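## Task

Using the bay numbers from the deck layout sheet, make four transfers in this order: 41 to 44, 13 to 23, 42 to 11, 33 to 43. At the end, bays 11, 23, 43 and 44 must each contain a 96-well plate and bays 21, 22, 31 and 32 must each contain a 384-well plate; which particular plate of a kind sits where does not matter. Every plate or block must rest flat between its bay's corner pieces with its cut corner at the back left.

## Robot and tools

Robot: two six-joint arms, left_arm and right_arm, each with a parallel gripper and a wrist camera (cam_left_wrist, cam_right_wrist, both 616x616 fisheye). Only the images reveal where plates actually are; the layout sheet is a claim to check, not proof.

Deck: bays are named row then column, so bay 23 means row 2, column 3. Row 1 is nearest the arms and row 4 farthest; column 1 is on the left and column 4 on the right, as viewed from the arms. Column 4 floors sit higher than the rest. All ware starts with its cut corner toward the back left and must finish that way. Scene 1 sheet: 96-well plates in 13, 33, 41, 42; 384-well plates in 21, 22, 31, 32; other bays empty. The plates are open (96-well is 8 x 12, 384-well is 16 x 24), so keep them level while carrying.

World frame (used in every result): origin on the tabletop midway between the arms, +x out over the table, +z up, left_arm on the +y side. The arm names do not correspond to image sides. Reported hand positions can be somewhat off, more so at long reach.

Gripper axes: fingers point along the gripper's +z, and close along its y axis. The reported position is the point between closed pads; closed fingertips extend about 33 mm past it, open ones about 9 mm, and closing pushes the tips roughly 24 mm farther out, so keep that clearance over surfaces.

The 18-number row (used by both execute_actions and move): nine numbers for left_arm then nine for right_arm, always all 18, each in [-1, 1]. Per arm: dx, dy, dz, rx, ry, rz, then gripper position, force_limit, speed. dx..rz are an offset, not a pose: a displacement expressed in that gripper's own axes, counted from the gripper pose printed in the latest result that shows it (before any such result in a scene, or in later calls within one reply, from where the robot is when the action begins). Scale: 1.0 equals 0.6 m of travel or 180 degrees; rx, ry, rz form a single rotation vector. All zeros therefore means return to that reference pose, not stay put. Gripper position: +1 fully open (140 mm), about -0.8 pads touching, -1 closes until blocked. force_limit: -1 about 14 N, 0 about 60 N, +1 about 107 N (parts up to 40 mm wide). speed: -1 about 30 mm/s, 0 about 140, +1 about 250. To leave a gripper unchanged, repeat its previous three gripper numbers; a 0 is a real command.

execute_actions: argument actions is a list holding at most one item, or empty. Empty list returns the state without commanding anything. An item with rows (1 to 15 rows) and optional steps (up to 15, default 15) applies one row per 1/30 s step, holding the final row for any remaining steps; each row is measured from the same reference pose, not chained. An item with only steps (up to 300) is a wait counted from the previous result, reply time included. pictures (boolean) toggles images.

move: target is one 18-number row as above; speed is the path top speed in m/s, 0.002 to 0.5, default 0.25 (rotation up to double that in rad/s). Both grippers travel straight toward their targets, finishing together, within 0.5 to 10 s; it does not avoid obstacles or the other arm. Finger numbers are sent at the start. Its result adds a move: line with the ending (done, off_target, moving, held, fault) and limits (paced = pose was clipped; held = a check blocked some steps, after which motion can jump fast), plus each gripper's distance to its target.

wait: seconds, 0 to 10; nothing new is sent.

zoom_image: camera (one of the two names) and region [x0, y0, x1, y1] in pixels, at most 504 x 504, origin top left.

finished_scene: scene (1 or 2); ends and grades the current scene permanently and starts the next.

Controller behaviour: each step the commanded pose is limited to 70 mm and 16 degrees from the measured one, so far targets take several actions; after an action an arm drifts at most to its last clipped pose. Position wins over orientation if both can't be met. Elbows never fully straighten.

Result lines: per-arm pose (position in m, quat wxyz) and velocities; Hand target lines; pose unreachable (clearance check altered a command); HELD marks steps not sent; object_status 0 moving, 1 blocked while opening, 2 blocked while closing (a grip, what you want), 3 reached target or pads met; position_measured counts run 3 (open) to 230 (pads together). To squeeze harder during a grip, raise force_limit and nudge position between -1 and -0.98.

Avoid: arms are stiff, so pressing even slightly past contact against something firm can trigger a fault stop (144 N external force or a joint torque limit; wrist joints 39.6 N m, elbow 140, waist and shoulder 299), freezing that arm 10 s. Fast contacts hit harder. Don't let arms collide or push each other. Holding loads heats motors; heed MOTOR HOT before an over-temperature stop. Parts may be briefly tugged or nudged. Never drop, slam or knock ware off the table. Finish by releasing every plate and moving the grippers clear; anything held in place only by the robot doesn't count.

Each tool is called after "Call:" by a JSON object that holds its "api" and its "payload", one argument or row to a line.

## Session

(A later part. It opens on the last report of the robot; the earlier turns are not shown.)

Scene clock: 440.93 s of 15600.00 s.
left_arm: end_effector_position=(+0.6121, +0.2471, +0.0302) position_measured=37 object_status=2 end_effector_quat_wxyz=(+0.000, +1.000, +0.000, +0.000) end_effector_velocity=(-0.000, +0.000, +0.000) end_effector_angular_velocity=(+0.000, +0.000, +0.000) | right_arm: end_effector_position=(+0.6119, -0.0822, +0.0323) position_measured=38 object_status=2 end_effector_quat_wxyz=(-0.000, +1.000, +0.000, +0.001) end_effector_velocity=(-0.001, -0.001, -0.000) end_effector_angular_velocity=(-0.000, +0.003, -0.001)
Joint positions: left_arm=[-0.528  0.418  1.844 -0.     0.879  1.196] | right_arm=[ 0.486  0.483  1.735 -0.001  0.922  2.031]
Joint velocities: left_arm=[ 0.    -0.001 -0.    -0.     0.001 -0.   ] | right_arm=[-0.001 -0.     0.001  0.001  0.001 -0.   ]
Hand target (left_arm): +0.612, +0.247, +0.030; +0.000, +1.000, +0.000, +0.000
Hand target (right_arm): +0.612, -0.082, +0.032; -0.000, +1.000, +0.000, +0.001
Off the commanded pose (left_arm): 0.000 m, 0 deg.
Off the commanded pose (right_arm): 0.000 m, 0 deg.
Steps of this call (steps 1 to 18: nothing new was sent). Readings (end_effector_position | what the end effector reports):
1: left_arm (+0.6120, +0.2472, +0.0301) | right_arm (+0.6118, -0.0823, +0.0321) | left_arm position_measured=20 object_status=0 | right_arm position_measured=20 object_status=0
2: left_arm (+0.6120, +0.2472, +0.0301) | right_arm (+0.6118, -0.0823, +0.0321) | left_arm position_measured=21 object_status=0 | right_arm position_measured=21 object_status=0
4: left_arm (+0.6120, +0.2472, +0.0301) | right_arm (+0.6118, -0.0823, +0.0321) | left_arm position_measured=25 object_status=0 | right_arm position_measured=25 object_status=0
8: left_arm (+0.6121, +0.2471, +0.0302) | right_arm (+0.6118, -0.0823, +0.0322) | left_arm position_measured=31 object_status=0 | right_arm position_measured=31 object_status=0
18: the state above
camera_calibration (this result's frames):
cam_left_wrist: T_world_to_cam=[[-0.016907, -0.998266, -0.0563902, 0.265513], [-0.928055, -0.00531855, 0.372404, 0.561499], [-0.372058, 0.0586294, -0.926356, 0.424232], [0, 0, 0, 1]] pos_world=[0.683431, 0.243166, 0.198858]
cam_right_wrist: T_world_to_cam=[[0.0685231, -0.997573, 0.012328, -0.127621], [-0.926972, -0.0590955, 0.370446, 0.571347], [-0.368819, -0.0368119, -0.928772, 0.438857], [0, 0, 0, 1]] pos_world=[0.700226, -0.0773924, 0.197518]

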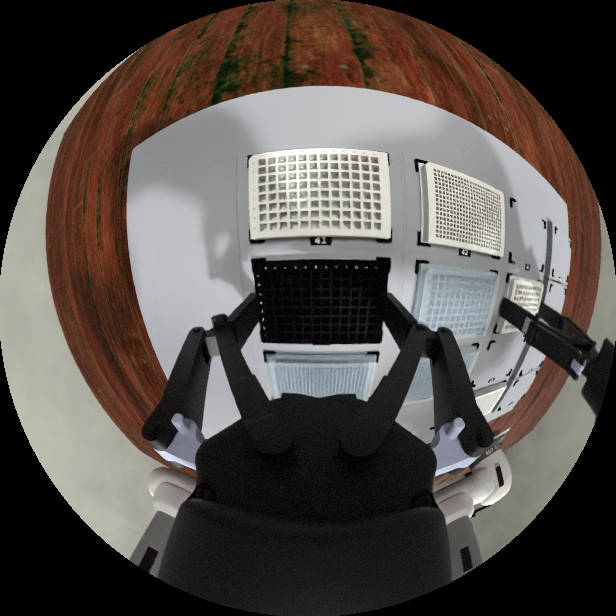

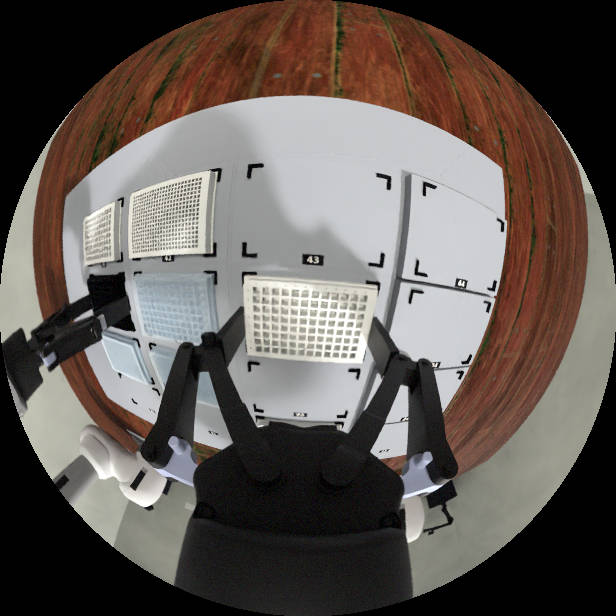

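Call:
{"api": "move", "payload": {
  "target": [0, 0, -0.0667, 0, 0, 0, -1, 0, -1, 0, 0, -0.0667, 0, 0, 0, -1, 0, -1],
  "speed": 0.1
}}

Call:
{"api": "move", "payload": {
  "target": [-0.3517, 0, 0, 0, 0, 0, -1, 0, -1, 0.1758, 0.2733, 0, 0, 0, 0, -1, 0, -1],
  "speed": 0.2
}}

Call:
{"api": "move", "payload": {
  "target": [0, 0, 0.05, 0, 0, 0, -1, 0, -1, 0, 0, 0.02, 0, 0, 0, -1, 0, -1],
  "speed": 0.08
}}

Scene clock: 503.63 s of 15600.00 s.
left_arm: end_effector_position=(+0.6121, +0.2471, +0.0702) position_measured=39 object_status=2 end_effector_quat_wxyz=(+0.000, +1.000, +0.000, +0.000) end_effector_velocity=(+0.000, -0.000, -0.000) end_effector_angular_velocity=(-0.000, -0.001, +0.001) | right_arm: end_effector_position=(+0.6118, -0.0823, +0.0723) position_measured=39 object_status=2 end_effector_quat_wxyz=(-0.000, +1.000, +0.000, +0.001) end_effector_velocity=(+0.001, -0.000, +0.001) end_effector_angular_velocity=(+0.002, -0.001, -0.002)
Joint positions: left_arm=[-0.528  0.377  1.817 -0.     0.947  1.196] | right_arm=[ 0.486  0.445  1.708 -0.001  0.987  2.031]
Joint velocities: left_arm=[-0.     0.    -0.     0.    -0.001 -0.001] | right_arm=[-0.001 -0.002 -0.001  0.001  0.     0.   ]
Hand target (left_arm): +0.612, +0.247, +0.070; +0.000, +1.000, +0.000, +0.000
Hand target (right_arm): +0.612, -0.082, +0.072; -0.000, +1.000, +0.000, +0.001
Off the commanded pose (left_arm): 0.000 m, 0 deg.
Off the commanded pose (right_arm): 0.000 m, 0 deg.
After step 90, 58.93 s passed at rest.
move: done
camera_calibration (this result's frames):
cam_left_wrist: T_world_to_cam=[[-0.016918, -0.998265, -0.0564039, 0.267771], [-0.928041, -0.0053157, 0.37244, 0.546598], [-0.372094, 0.058646, -0.926341, 0.461257], [0, 0, 0, 1]] pos_world=[0.683427, 0.243161, 0.238809]
cam_right_wrist: T_world_to_cam=[[0.0685596, -0.997569, 0.012449, -0.128223], [-0.926978, -0.0590853, 0.370433, 0.556455], [-0.368797, -0.0369367, -0.928776, 0.475949], [0, 0, 0, 1]] pos_world=[0.700141, -0.0774532, 0.237517]

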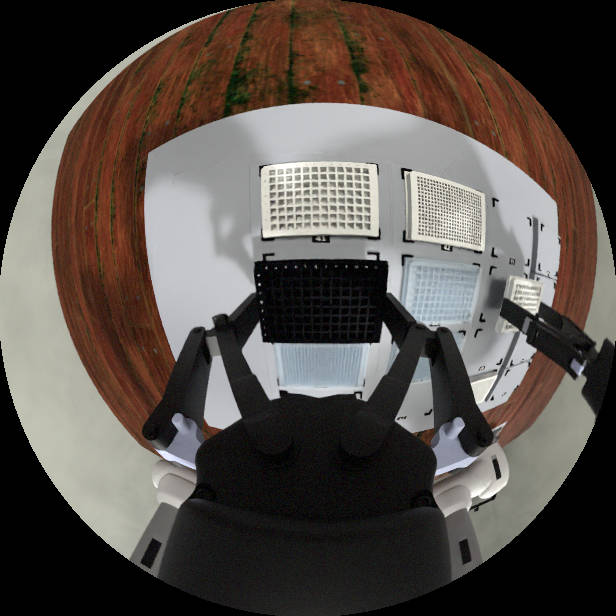

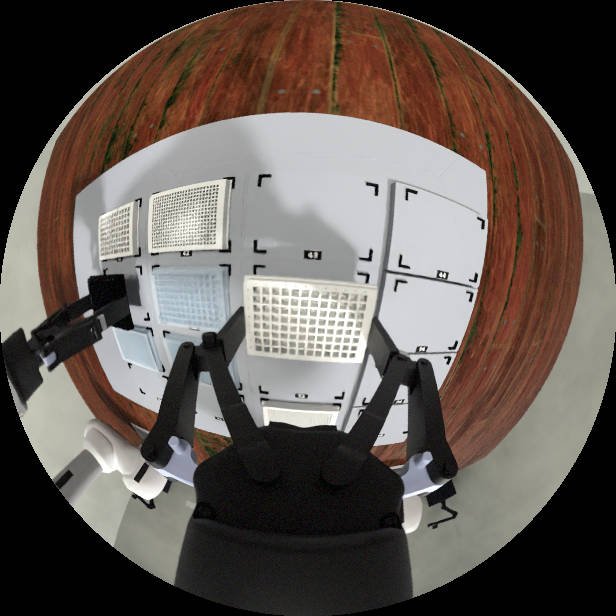

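Scene clock: 505.10 s of 15600.00 s.
left_arm: end_effector_position=(+0.4011, +0.2473, +0.0700) position_measured=39 object_status=2 end_effector_quat_wxyz=(+0.000, +1.000, +0.000, +0.000) end_effector_velocity=(-0.001, -0.000, -0.000) end_effector_angular_velocity=(+0.001, +0.000, -0.002) | right_arm: end_effector_position=(+0.7175, -0.2462, +0.0724) position_measured=39 object_status=2 end_effector_quat_wxyz=(+0.000, +1.000, +0.000, +0.001) end_effector_velocity=(+0.000, -0.001, +0.001) end_effector_angular_velocity=(-0.000, -0.001, -0.001)
Joint positions: left_arm=[-0.686  0.104  2.182 -0.     0.855  1.039] | right_arm=[ 0.233  0.496  1.626 -0.001  1.018  1.778]
Joint velocities: left_arm=[-0.001 -0.     0.     0.001  0.001  0.001] | right_arm=[-0.001 -0.001 -0.    -0.     0.001 -0.   ]
Hand target (left_arm): +0.401, +0.247, +0.070; +0.000, +1.000, +0.000, +0.000
Hand target (right_arm): +0.717, -0.246, +0.072; +0.000, +1.000, +0.000, +0.001
Off the commanded pose (left_arm): 0.000 m, 0 deg.
Off the commanded pose (right_arm): 0.000 m, 0 deg.
move: done
camera_calibration (this result's frames):
cam_left_wrist: T_world_to_cam=[[-0.0168766, -0.998273, -0.0562777, 0.264316], [-0.928043, -0.00530682, 0.372436, 0.350838], [-0.372091, 0.0585135, -0.92635, 0.382634], [0, 0, 0, 1]] pos_world=[0.472428, 0.243332, 0.238664]
cam_right_wrist: T_world_to_cam=[[0.0686096, -0.997561, 0.0128002, -0.298957], [-0.926962, -0.0590001, 0.370486, 0.644709], [-0.368827, -0.0372841, -0.92875, 0.508874], [0, 0, 0, 1]] pos_world=[0.805819, -0.241217, 0.237588]

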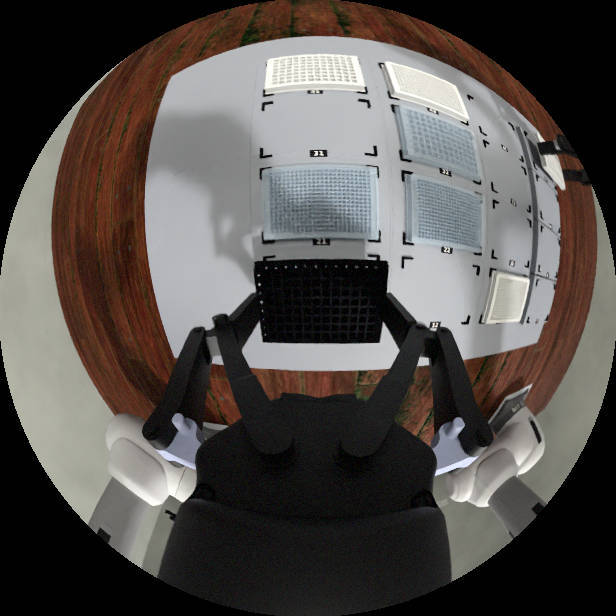

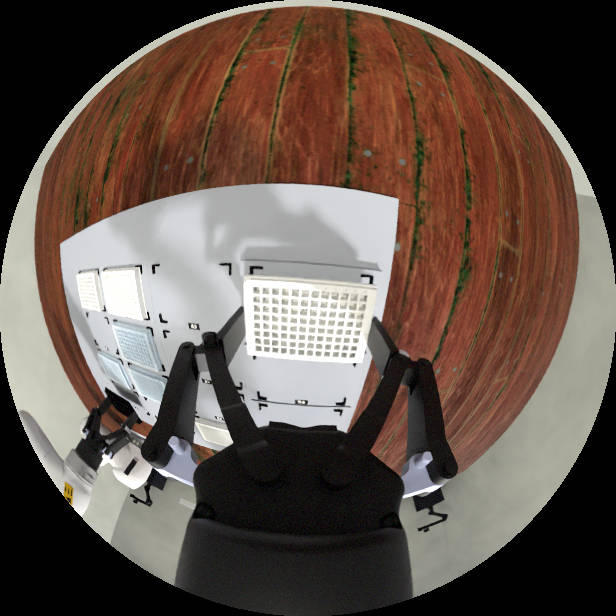

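Scene clock: 505.87 s of 15600.00 s.
left_arm: end_effector_position=(+0.4011, +0.2473, +0.0401) position_measured=39 object_status=2 end_effector_quat_wxyz=(+0.000, +1.000, +0.000, +0.000) end_effector_velocity=(-0.000, +0.000, -0.000) end_effector_angular_velocity=(+0.001, +0.001, -0.002) | right_arm: end_effector_position=(+0.7175, -0.2462, +0.0604) position_measured=39 object_status=2 end_effector_quat_wxyz=(+0.000, +1.000, +0.000, +0.001) end_effector_velocity=(-0.000, +0.000, -0.000) end_effector_angular_velocity=(+0.000, +0.000, +0.001)
Joint positions: left_arm=[-0.686  0.145  2.207  0.     0.789  1.039] | right_arm=[ 0.233  0.507  1.634 -0.001  0.999  1.778]
Joint velocities: left_arm=[-0.    -0.     0.     0.     0.001  0.002] | right_arm=[ 0.     0.     0.     0.     0.    -0.001]
Hand target (left_arm): +0.401, +0.247, +0.040; +0.000, +1.000, +0.000, +0.000
Hand target (right_arm): +0.717, -0.246, +0.060; +0.000, +1.000, +0.000, +0.001
Off the commanded pose (left_arm): 0.000 m, 0 deg.
Off the commanded pose (right_arm): 0.000 m, 0 deg.
move: done
camera_calibration (this result's frames):
cam_left_wrist: T_world_to_cam=[[-0.0168976, -0.998272, -0.056283, 0.262641], [-0.928057, -0.00528696, 0.3724, 0.361996], [-0.372054, 0.0585265, -0.926364, 0.354879], [0, 0, 0, 1]] pos_world=[0.472425, 0.243331, 0.208723]
cam_right_wrist: T_world_to_cam=[[0.068597, -0.997563, 0.0127776, -0.298794], [-0.926965, -0.0589969, 0.37048, 0.649186], [-0.368823, -0.0372581, -0.928753, 0.497751], [0, 0, 0, 1]] pos_world=[0.805851, -0.24122, 0.225595]

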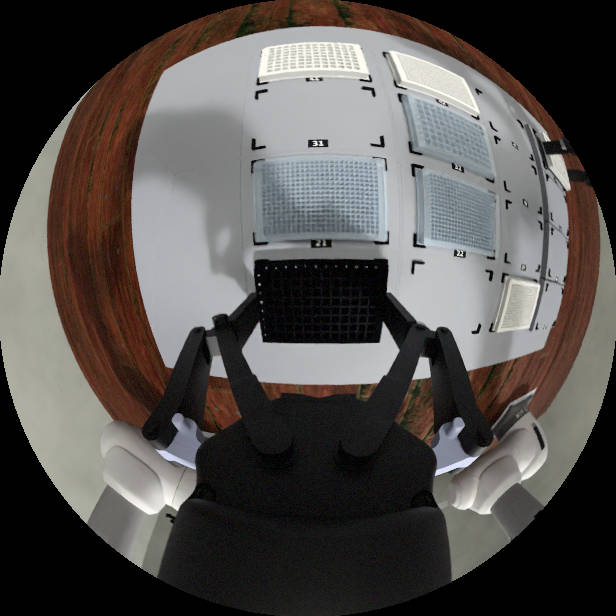

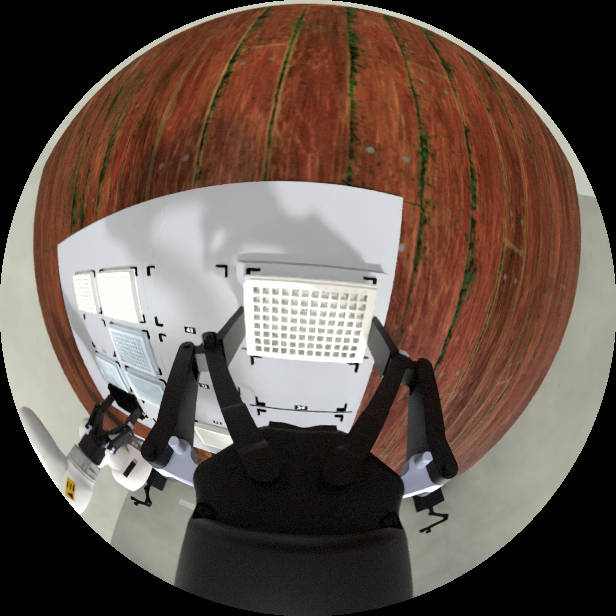

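Call:
{"api": "zoom_image", "payload": {
  "camera": "cam_left_wrist",
  "region": [240, 225, 290, 275]
}}

Call:
{"api": "zoom_image", "payload": {
  "camera": "cam_left_wrist",
  "region": [355, 225, 405, 275]
}}

Call:
{"api": "zoom_image", "payload": {
  "camera": "cam_right_wrist",
  "region": [230, 240, 280, 290]
}}

Call:
{"api": "zoom_image", "payload": {
  "camera": "cam_right_wrist",
  "region": [350, 250, 400, 300]
}}

Region (240, 225, 290, 275) of cam_left_wrist's 616x616 image, scaled by 10.080, with more detail than that image has.

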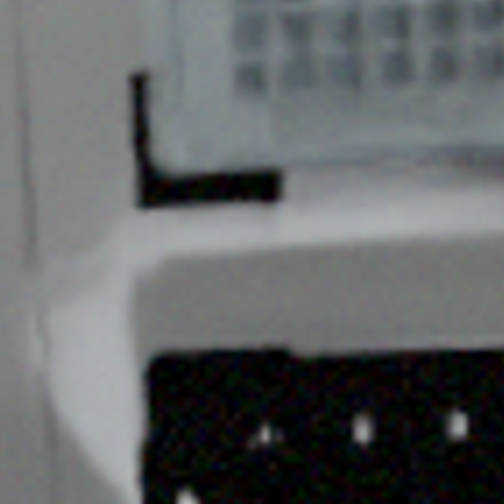

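Region (355, 225, 405, 275) of cam_left_wrist's 616x616 image, scaled by 10.080, with more detail than that image has.

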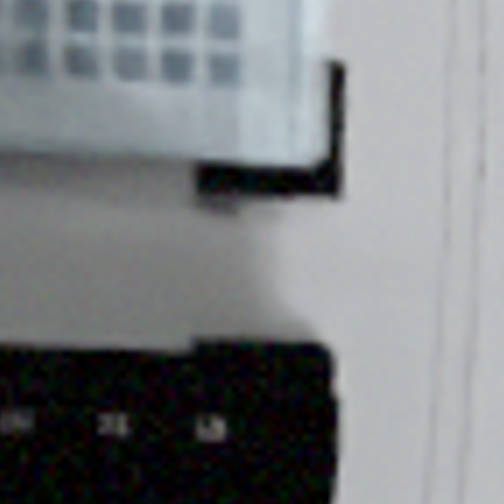

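Region (230, 240, 280, 290) of cam_right_wrist's 616x616 image, scaled by 10.080, with more detail than that image has.

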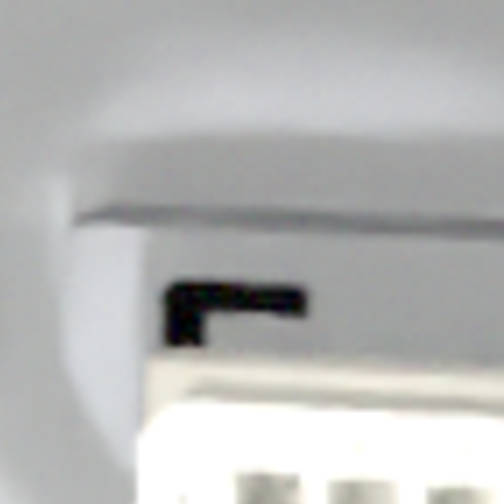

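Region (350, 250, 400, 300) of cam_right_wrist's 616x616 image, scaled by 10.080, with more detail than that image has.

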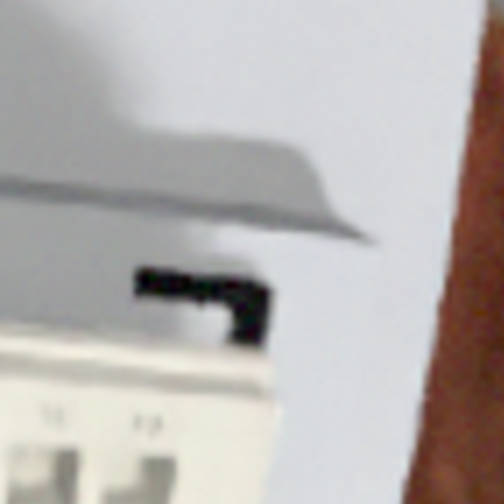

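Call:
{"api": "move", "payload": {
  "target": [-0.0045, 0.0008, 0.0068, 0, 0, 0, -1, 0, -1, 0.0015, 0.0008, 0.0107, 0, 0, 0, -1, 0, -1],
  "speed": 0.03
}}

Call:
{"api": "zoom_image", "payload": {
  "camera": "cam_left_wrist",
  "region": [240, 225, 290, 275]
}}

Call:
{"api": "zoom_image", "payload": {
  "camera": "cam_left_wrist",
  "region": [355, 225, 405, 275]
}}

Call:
{"api": "zoom_image", "payload": {
  "camera": "cam_right_wrist",
  "region": [230, 240, 280, 290]
}}

Call:
{"api": "zoom_image", "payload": {
  "camera": "cam_right_wrist",
  "region": [350, 250, 400, 300]
}}

Scene clock: 552.50 s of 15600.00 s.
left_arm: end_effector_position=(+0.3984, +0.2468, +0.0360) position_measured=39 object_status=2 end_effector_quat_wxyz=(+0.000, +1.000, +0.000, +0.000) end_effector_velocity=(-0.000, +0.000, -0.000) end_effector_angular_velocity=(+0.001, +0.001, +0.003) | right_arm: end_effector_position=(+0.7184, -0.2466, +0.0540) position_measured=39 object_status=2 end_effector_quat_wxyz=(+0.000, +1.000, +0.000, +0.001) end_effector_velocity=(-0.000, -0.000, +0.001) end_effector_angular_velocity=(-0.000, -0.001, +0.000)
Joint positions: left_arm=[-0.69   0.147  2.214 -0.     0.78   1.035] | right_arm=[ 0.233  0.513  1.637 -0.001  0.99   1.778]
Joint velocities: left_arm=[ 0.     0.     0.    -0.     0.001 -0.003] | right_arm=[ 0.    -0.002  0.001 -0.001 -0.     0.   ]
Hand target (left_arm): +0.398, +0.247, +0.036; +0.000, +1.000, +0.000, +0.000
Hand target (right_arm): +0.718, -0.247, +0.054; +0.000, +1.000, +0.000, +0.001
Off the commanded pose (left_arm): 0.000 m, 0 deg.
Off the commanded pose (right_arm): 0.000 m, 0 deg.
After step 90, 42.93 s passed at rest.
move: done
camera_calibration (this result's frames):
cam_left_wrist: T_world_to_cam=[[-0.0168714, -0.998274, -0.0562554, 0.261872], [-0.928055, -0.00530148, 0.372407, 0.361007], [-0.372062, 0.0584911, -0.926363, 0.350145], [0, 0, 0, 1]] pos_world=[0.469728, 0.242853, 0.204652]
cam_right_wrist: T_world_to_cam=[[0.0686048, -0.997562, 0.0127752, -0.29925], [-0.926968, -0.0590055, 0.370471, 0.652383], [-0.368814, -0.0372583, -0.928756, 0.492115], [0, 0, 0, 1]] pos_world=[0.806767, -0.241691, 0.219189]

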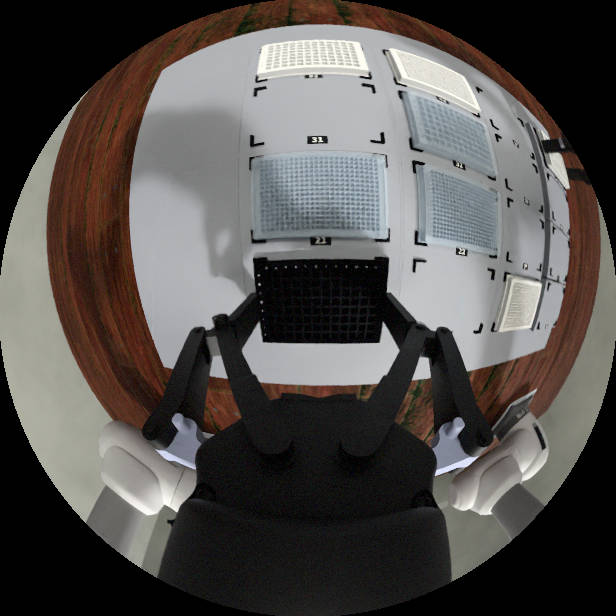

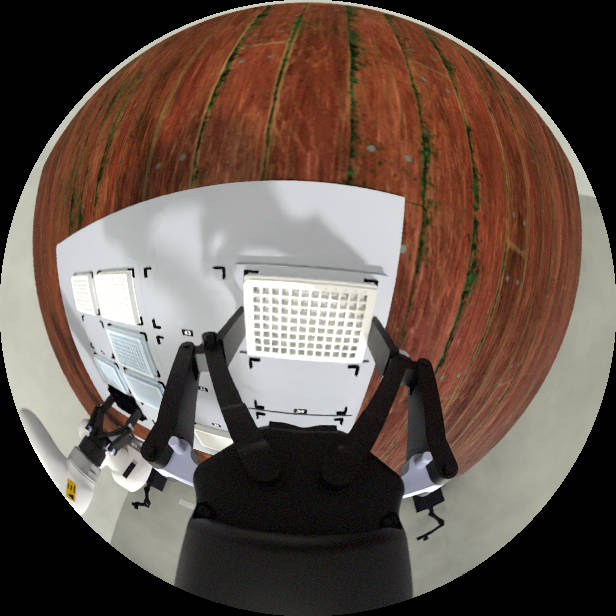

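Region (240, 225, 290, 275) of cam_left_wrist's 616x616 image, scaled by 10.080, with more detail than that image has.

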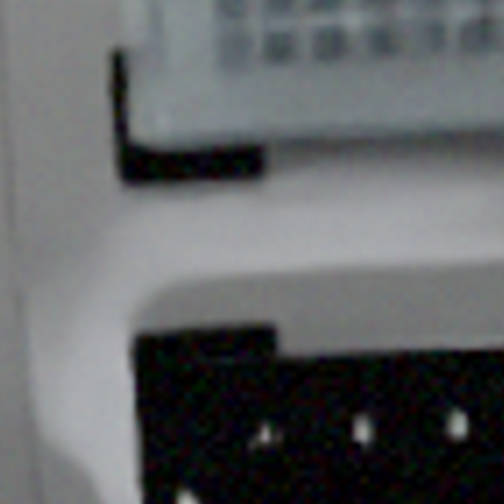

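Region (355, 225, 405, 275) of cam_left_wrist's 616x616 image, scaled by 10.080, with more detail than that image has.

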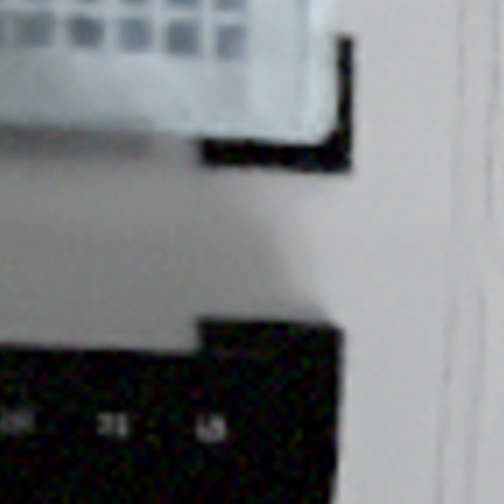

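Region (230, 240, 280, 290) of cam_right_wrist's 616x616 image, scaled by 10.080, with more detail than that image has.

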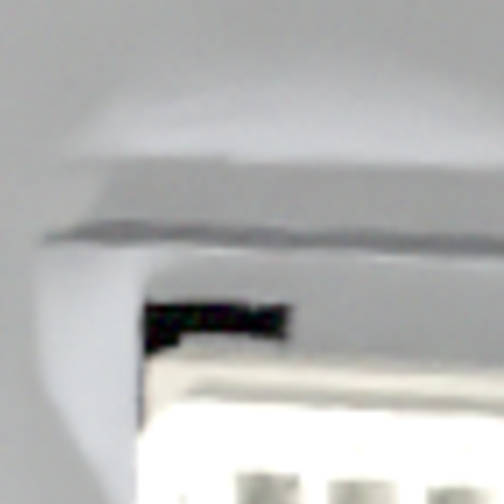

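Region (350, 250, 400, 300) of cam_right_wrist's 616x616 image, scaled by 10.080, with more detail than that image has.

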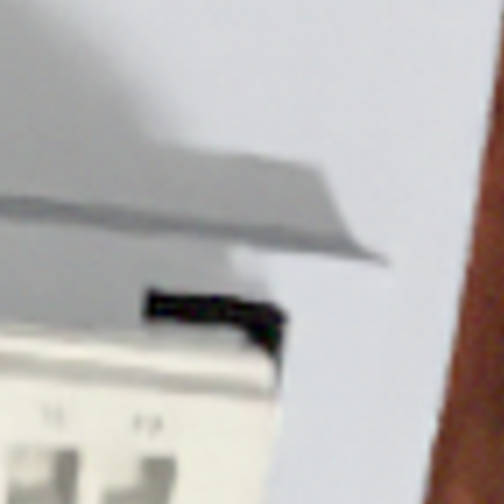

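Call:
{"api": "move", "payload": {
  "target": [-0.0005, 0, 0.0075, 0, 0, 0, -1, 0, -1, 0.0005, 0.0004, 0.0075, 0, 0, 0, -1, 0, -1],
  "speed": 0.01
}}

Call:
{"api": "zoom_image", "payload": {
  "camera": "cam_left_wrist",
  "region": [240, 225, 290, 275]
}}

Call:
{"api": "zoom_image", "payload": {
  "camera": "cam_left_wrist",
  "region": [355, 225, 405, 275]
}}

Call:
{"api": "zoom_image", "payload": {
  "camera": "cam_right_wrist",
  "region": [230, 240, 280, 290]
}}

Call:
{"api": "zoom_image", "payload": {
  "camera": "cam_right_wrist",
  "region": [350, 250, 400, 300]
}}

Scene clock: 595.97 s of 15600.00 s.
left_arm: end_effector_position=(+0.3981, +0.2468, +0.0315) position_measured=39 object_status=2 end_effector_quat_wxyz=(+0.000, +1.000, +0.000, +0.000) end_effector_velocity=(+0.000, -0.000, -0.000) end_effector_angular_velocity=(-0.001, -0.001, -0.001) | right_arm: end_effector_position=(+0.7187, -0.2469, +0.0495) position_measured=39 object_status=2 end_effector_quat_wxyz=(+0.000, +1.000, +0.000, +0.001) end_effector_velocity=(-0.000, +0.000, +0.000) end_effector_angular_velocity=(+0.000, -0.000, -0.001)
Joint positions: left_arm=[-0.69   0.153  2.218  0.     0.77   1.035] | right_arm=[ 0.232  0.518  1.639 -0.001  0.983  1.777]
Joint velocities: left_arm=[-0.     0.     0.    -0.    -0.002  0.001] | right_arm=[ 0.    -0.     0.     0.    -0.     0.001]
Hand target (left_arm): +0.398, +0.247, +0.032; +0.000, +1.000, +0.000, +0.000
Hand target (right_arm): +0.719, -0.247, +0.049; +0.000, +1.000, +0.000, +0.001
Off the commanded pose (left_arm): 0.000 m, 0 deg.
Off the commanded pose (right_arm): 0.000 m, 0 deg.
After step 90, 39.77 s passed at rest.
move: done
camera_calibration (this result's frames):
cam_left_wrist: T_world_to_cam=[[-0.0168988, -0.998272, -0.0562759, 0.261633], [-0.928063, -0.00528238, 0.372387, 0.362405], [-0.372041, 0.0585204, -0.92637, 0.345864], [0, 0, 0, 1]] pos_world=[0.469431, 0.242855, 0.200166]
cam_right_wrist: T_world_to_cam=[[0.0686101, -0.997562, 0.0127729, -0.299452], [-0.92697, -0.0590115, 0.370465, 0.654323], [-0.368808, -0.0372577, -0.928759, 0.488047], [0, 0, 0, 1]] pos_world=[0.807079, -0.241926, 0.214699]

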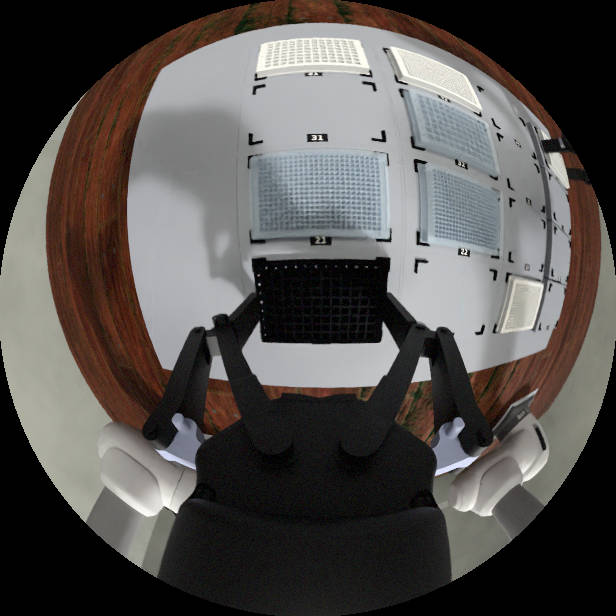

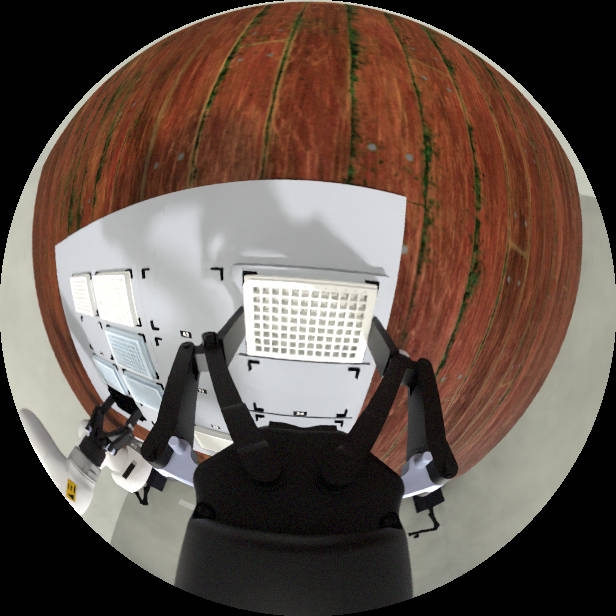

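Region (240, 225, 290, 275) of cam_left_wrist's 616x616 image, scaled by 10.080, with more detail than that image has.

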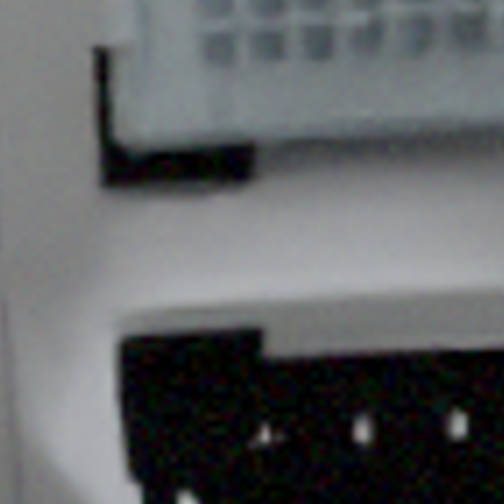

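Region (355, 225, 405, 275) of cam_left_wrist's 616x616 image, scaled by 10.080, with more detail than that image has.

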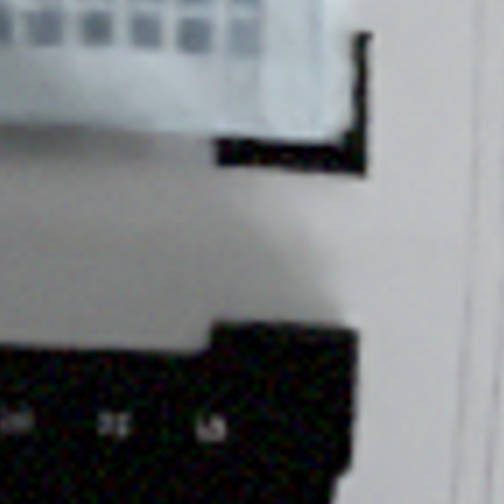

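Region (230, 240, 280, 290) of cam_right_wrist's 616x616 image, scaled by 10.080, with more detail than that image has.

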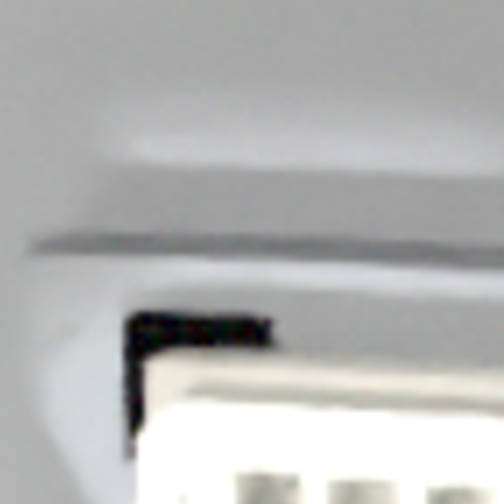

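Region (350, 250, 400, 300) of cam_right_wrist's 616x616 image, scaled by 10.080, with more detail than that image has.

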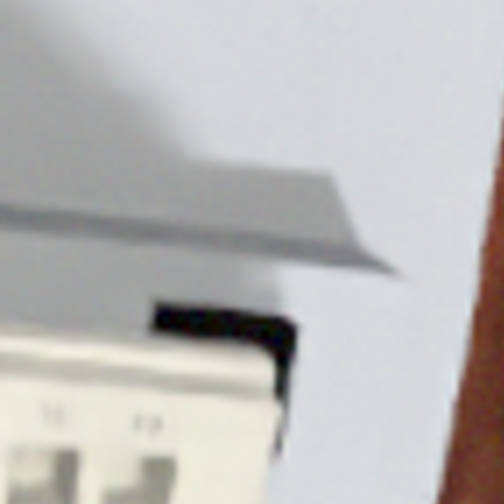

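Call:
{"api": "execute_actions", "payload": {
  "actions": [
    {"rows": [[0, 0, 0.0005, 0, 0, 0, -1, 0, -1, 0, 0, 0.0005, 0, 0, 0, -1, 0, -1], [0, 0, 0.001, 0, 0, 0, -1, 0, -1, 0, 0, 0.001, 0, 0, 0, -1, 0, -1], [0, 0, 0.001, 0, 0, 0, -1, 0, -1, 0, 0, 0.001, 0, 0, 0, -1, 0, -1], [0, 0, 0.001, 0, 0, 0, 1, 0, -0.6, 0, 0, 0.001, 0, 0, 0, 1, 0, -0.6]], "steps": 15}
  ],
  "pictures": false
}}

Call:
{"api": "move", "payload": {
  "target": [0, 0, -0.07, 0, 0, 0, 1, 0, -0.6, 0, 0, -0.05, 0, 0, 0, 1, 0, -0.6],
  "speed": 0.12
}}

Call:
{"api": "zoom_image", "payload": {
  "camera": "cam_left_wrist",
  "region": [235, 235, 405, 345]
}}

Call:
{"api": "zoom_image", "payload": {
  "camera": "cam_right_wrist",
  "region": [225, 250, 395, 360]
}}

Scene clock: 696.80 s of 15600.00 s.
left_arm: end_effector_position=(+0.3980, +0.2468, +0.0309) position_measured=3 object_status=0 end_effector_quat_wxyz=(+0.000, +1.000, +0.000, +0.000) end_effector_velocity=(-0.000, +0.000, +0.000) end_effector_angular_velocity=(+0.001, +0.001, -0.001) | right_arm: end_effector_position=(+0.7187, -0.2469, +0.0489) position_measured=3 object_status=0 end_effector_quat_wxyz=(+0.000, +1.000, +0.000, +0.001) end_effector_velocity=(+0.000, -0.000, -0.001) end_effector_angular_velocity=(+0.000, -0.000, -0.001)
Joint positions: left_arm=[-0.69   0.154  2.218 -0.     0.768  1.035] | right_arm=[ 0.232  0.518  1.64  -0.001  0.982  1.777]
Joint velocities: left_arm=[-0.    -0.    -0.    -0.     0.002  0.001] | right_arm=[-0.     0.001  0.     0.    -0.002  0.   ]
Hand target (left_arm): +0.398, +0.247, +0.031; +0.000, +1.000, +0.000, +0.000
Hand target (right_arm): +0.719, -0.247, +0.049; +0.000, +1.000, +0.000, +0.001
Off the commanded pose (left_arm): 0.000 m, 0 deg.
Off the commanded pose (right_arm): 0.000 m, 0 deg.
Steps of this call (steps 1 to 90: nothing new was sent; then 97.33 s passed at rest; steps 91 to 105: all 15 steps of this action). Readings (end_effector_position | what the end effector reports):
91: left_arm (+0.3981, +0.2468, +0.0315) | right_arm (+0.7187, -0.2469, +0.0495) | left_arm position_measured=39 object_status=2 | right_arm position_measured=39 object_status=2
92: left_arm (+0.3981, +0.2468, +0.0314) | right_arm (+0.7187, -0.2469, +0.0494) | left_arm position_measured=39 object_status=2 | right_arm position_measured=39 object_status=2
94: left_arm (+0.3981, +0.2468, +0.0311) | right_arm (+0.7187, -0.2469, +0.0490) | left_arm position_measured=39 object_status=0 | right_arm position_measured=39 object_status=0
98: left_arm (+0.3980, +0.2468, +0.0309) | right_arm (+0.7187, -0.2469, +0.0489) | left_arm position_measured=25 object_status=0 | right_arm position_measured=26 object_status=0
105: the state above

Scene clock: 697.80 s of 15600.00 s.
left_arm: end_effector_position=(+0.3980, +0.2468, +0.0728) position_measured=3 object_status=3 end_effector_quat_wxyz=(+0.000, +1.000, +0.000, +0.000) end_effector_velocity=(+0.000, +0.000, -0.000) end_effector_angular_velocity=(+0.000, +0.000, +0.000) | right_arm: end_effector_position=(+0.7186, -0.2469, +0.0789) position_measured=3 object_status=3 end_effector_quat_wxyz=(+0.000, +1.000, +0.000, +0.001) end_effector_velocity=(-0.000, -0.000, -0.000) end_effector_angular_velocity=(-0.000, +0.001, -0.001)
Joint positions: left_arm=[-0.69   0.097  2.184 -0.     0.86   1.035] | right_arm=[ 0.232  0.492  1.619 -0.001  1.029  1.777]
Joint velocities: left_arm=[ 0.     0.001 -0.     0.    -0.     0.   ] | right_arm=[-0.     0.001 -0.     0.     0.001  0.001]
Hand target (left_arm): +0.398, +0.247, +0.073; +0.000, +1.000, +0.000, +0.000
Hand target (right_arm): +0.719, -0.247, +0.079; +0.000, +1.000, +0.000, +0.001
Off the commanded pose (left_arm): 0.000 m, 0 deg.
Off the commanded pose (right_arm): 0.000 m, 0 deg.
move: done
camera_calibration (this result's frames):
cam_left_wrist: T_world_to_cam=[[-0.0168761, -0.998271, -0.0562982, 0.263955], [-0.928018, -0.00531877, 0.372497, 0.346974], [-0.372153, 0.0585321, -0.926324, 0.384124], [0, 0, 0, 1]] pos_world=[0.469405, 0.24286, 0.241437]
cam_right_wrist: T_world_to_cam=[[0.0685868, -0.997563, 0.0127887, -0.299831], [-0.926964, -0.0589832, 0.370485, 0.643367], [-0.368828, -0.037265, -0.92875, 0.515319], [0, 0, 0, 1]] pos_world=[0.807006, -0.241949, 0.244079]

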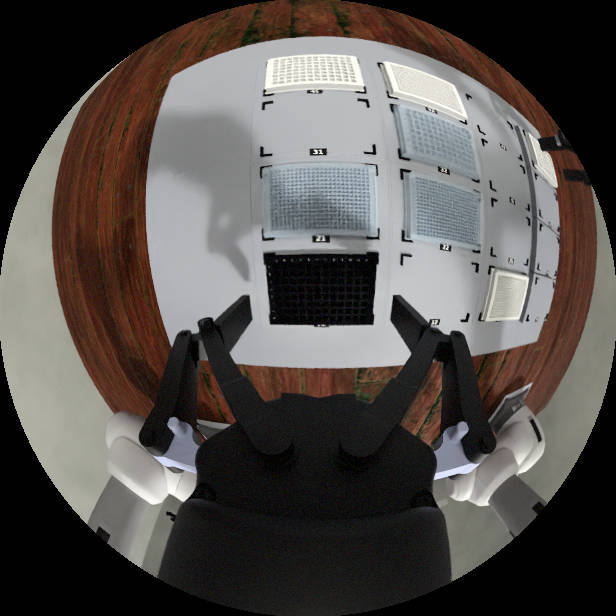

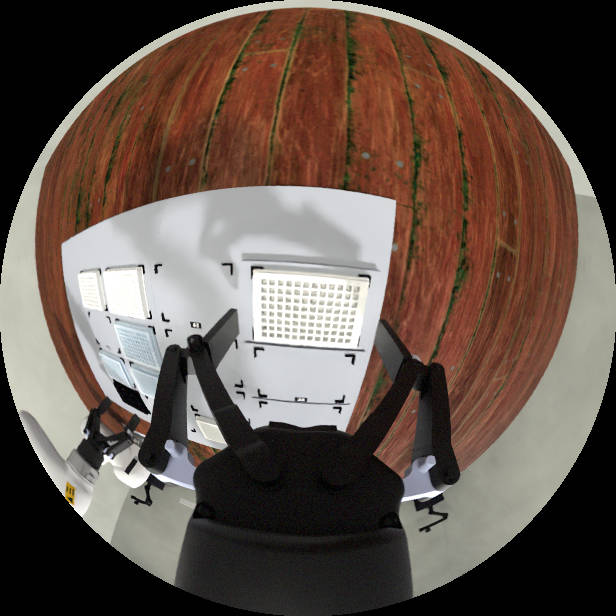

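Region (235, 235, 405, 345) of cam_left_wrist's 616x616 image, scaled by 2.965, with more detail than that image has; it fills the top 326 rows of this view, and the rest is white.

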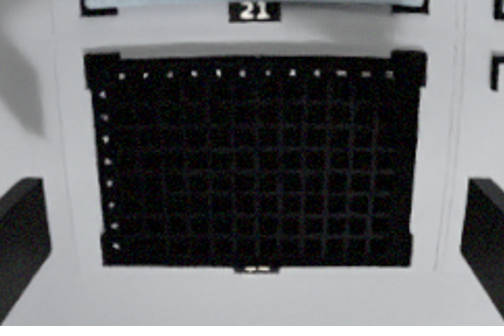

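Region (225, 250, 395, 360) of cam_right_wrist's 616x616 image, scaled by 2.965, with more detail than that image has; it fills the top 326 rows of this view, and the rest is white.

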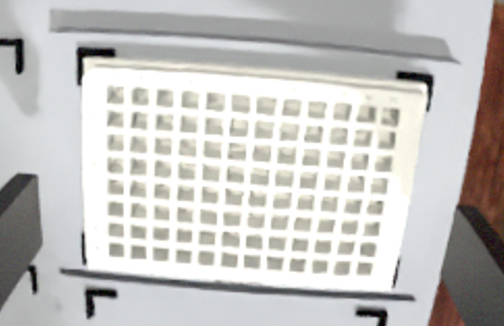

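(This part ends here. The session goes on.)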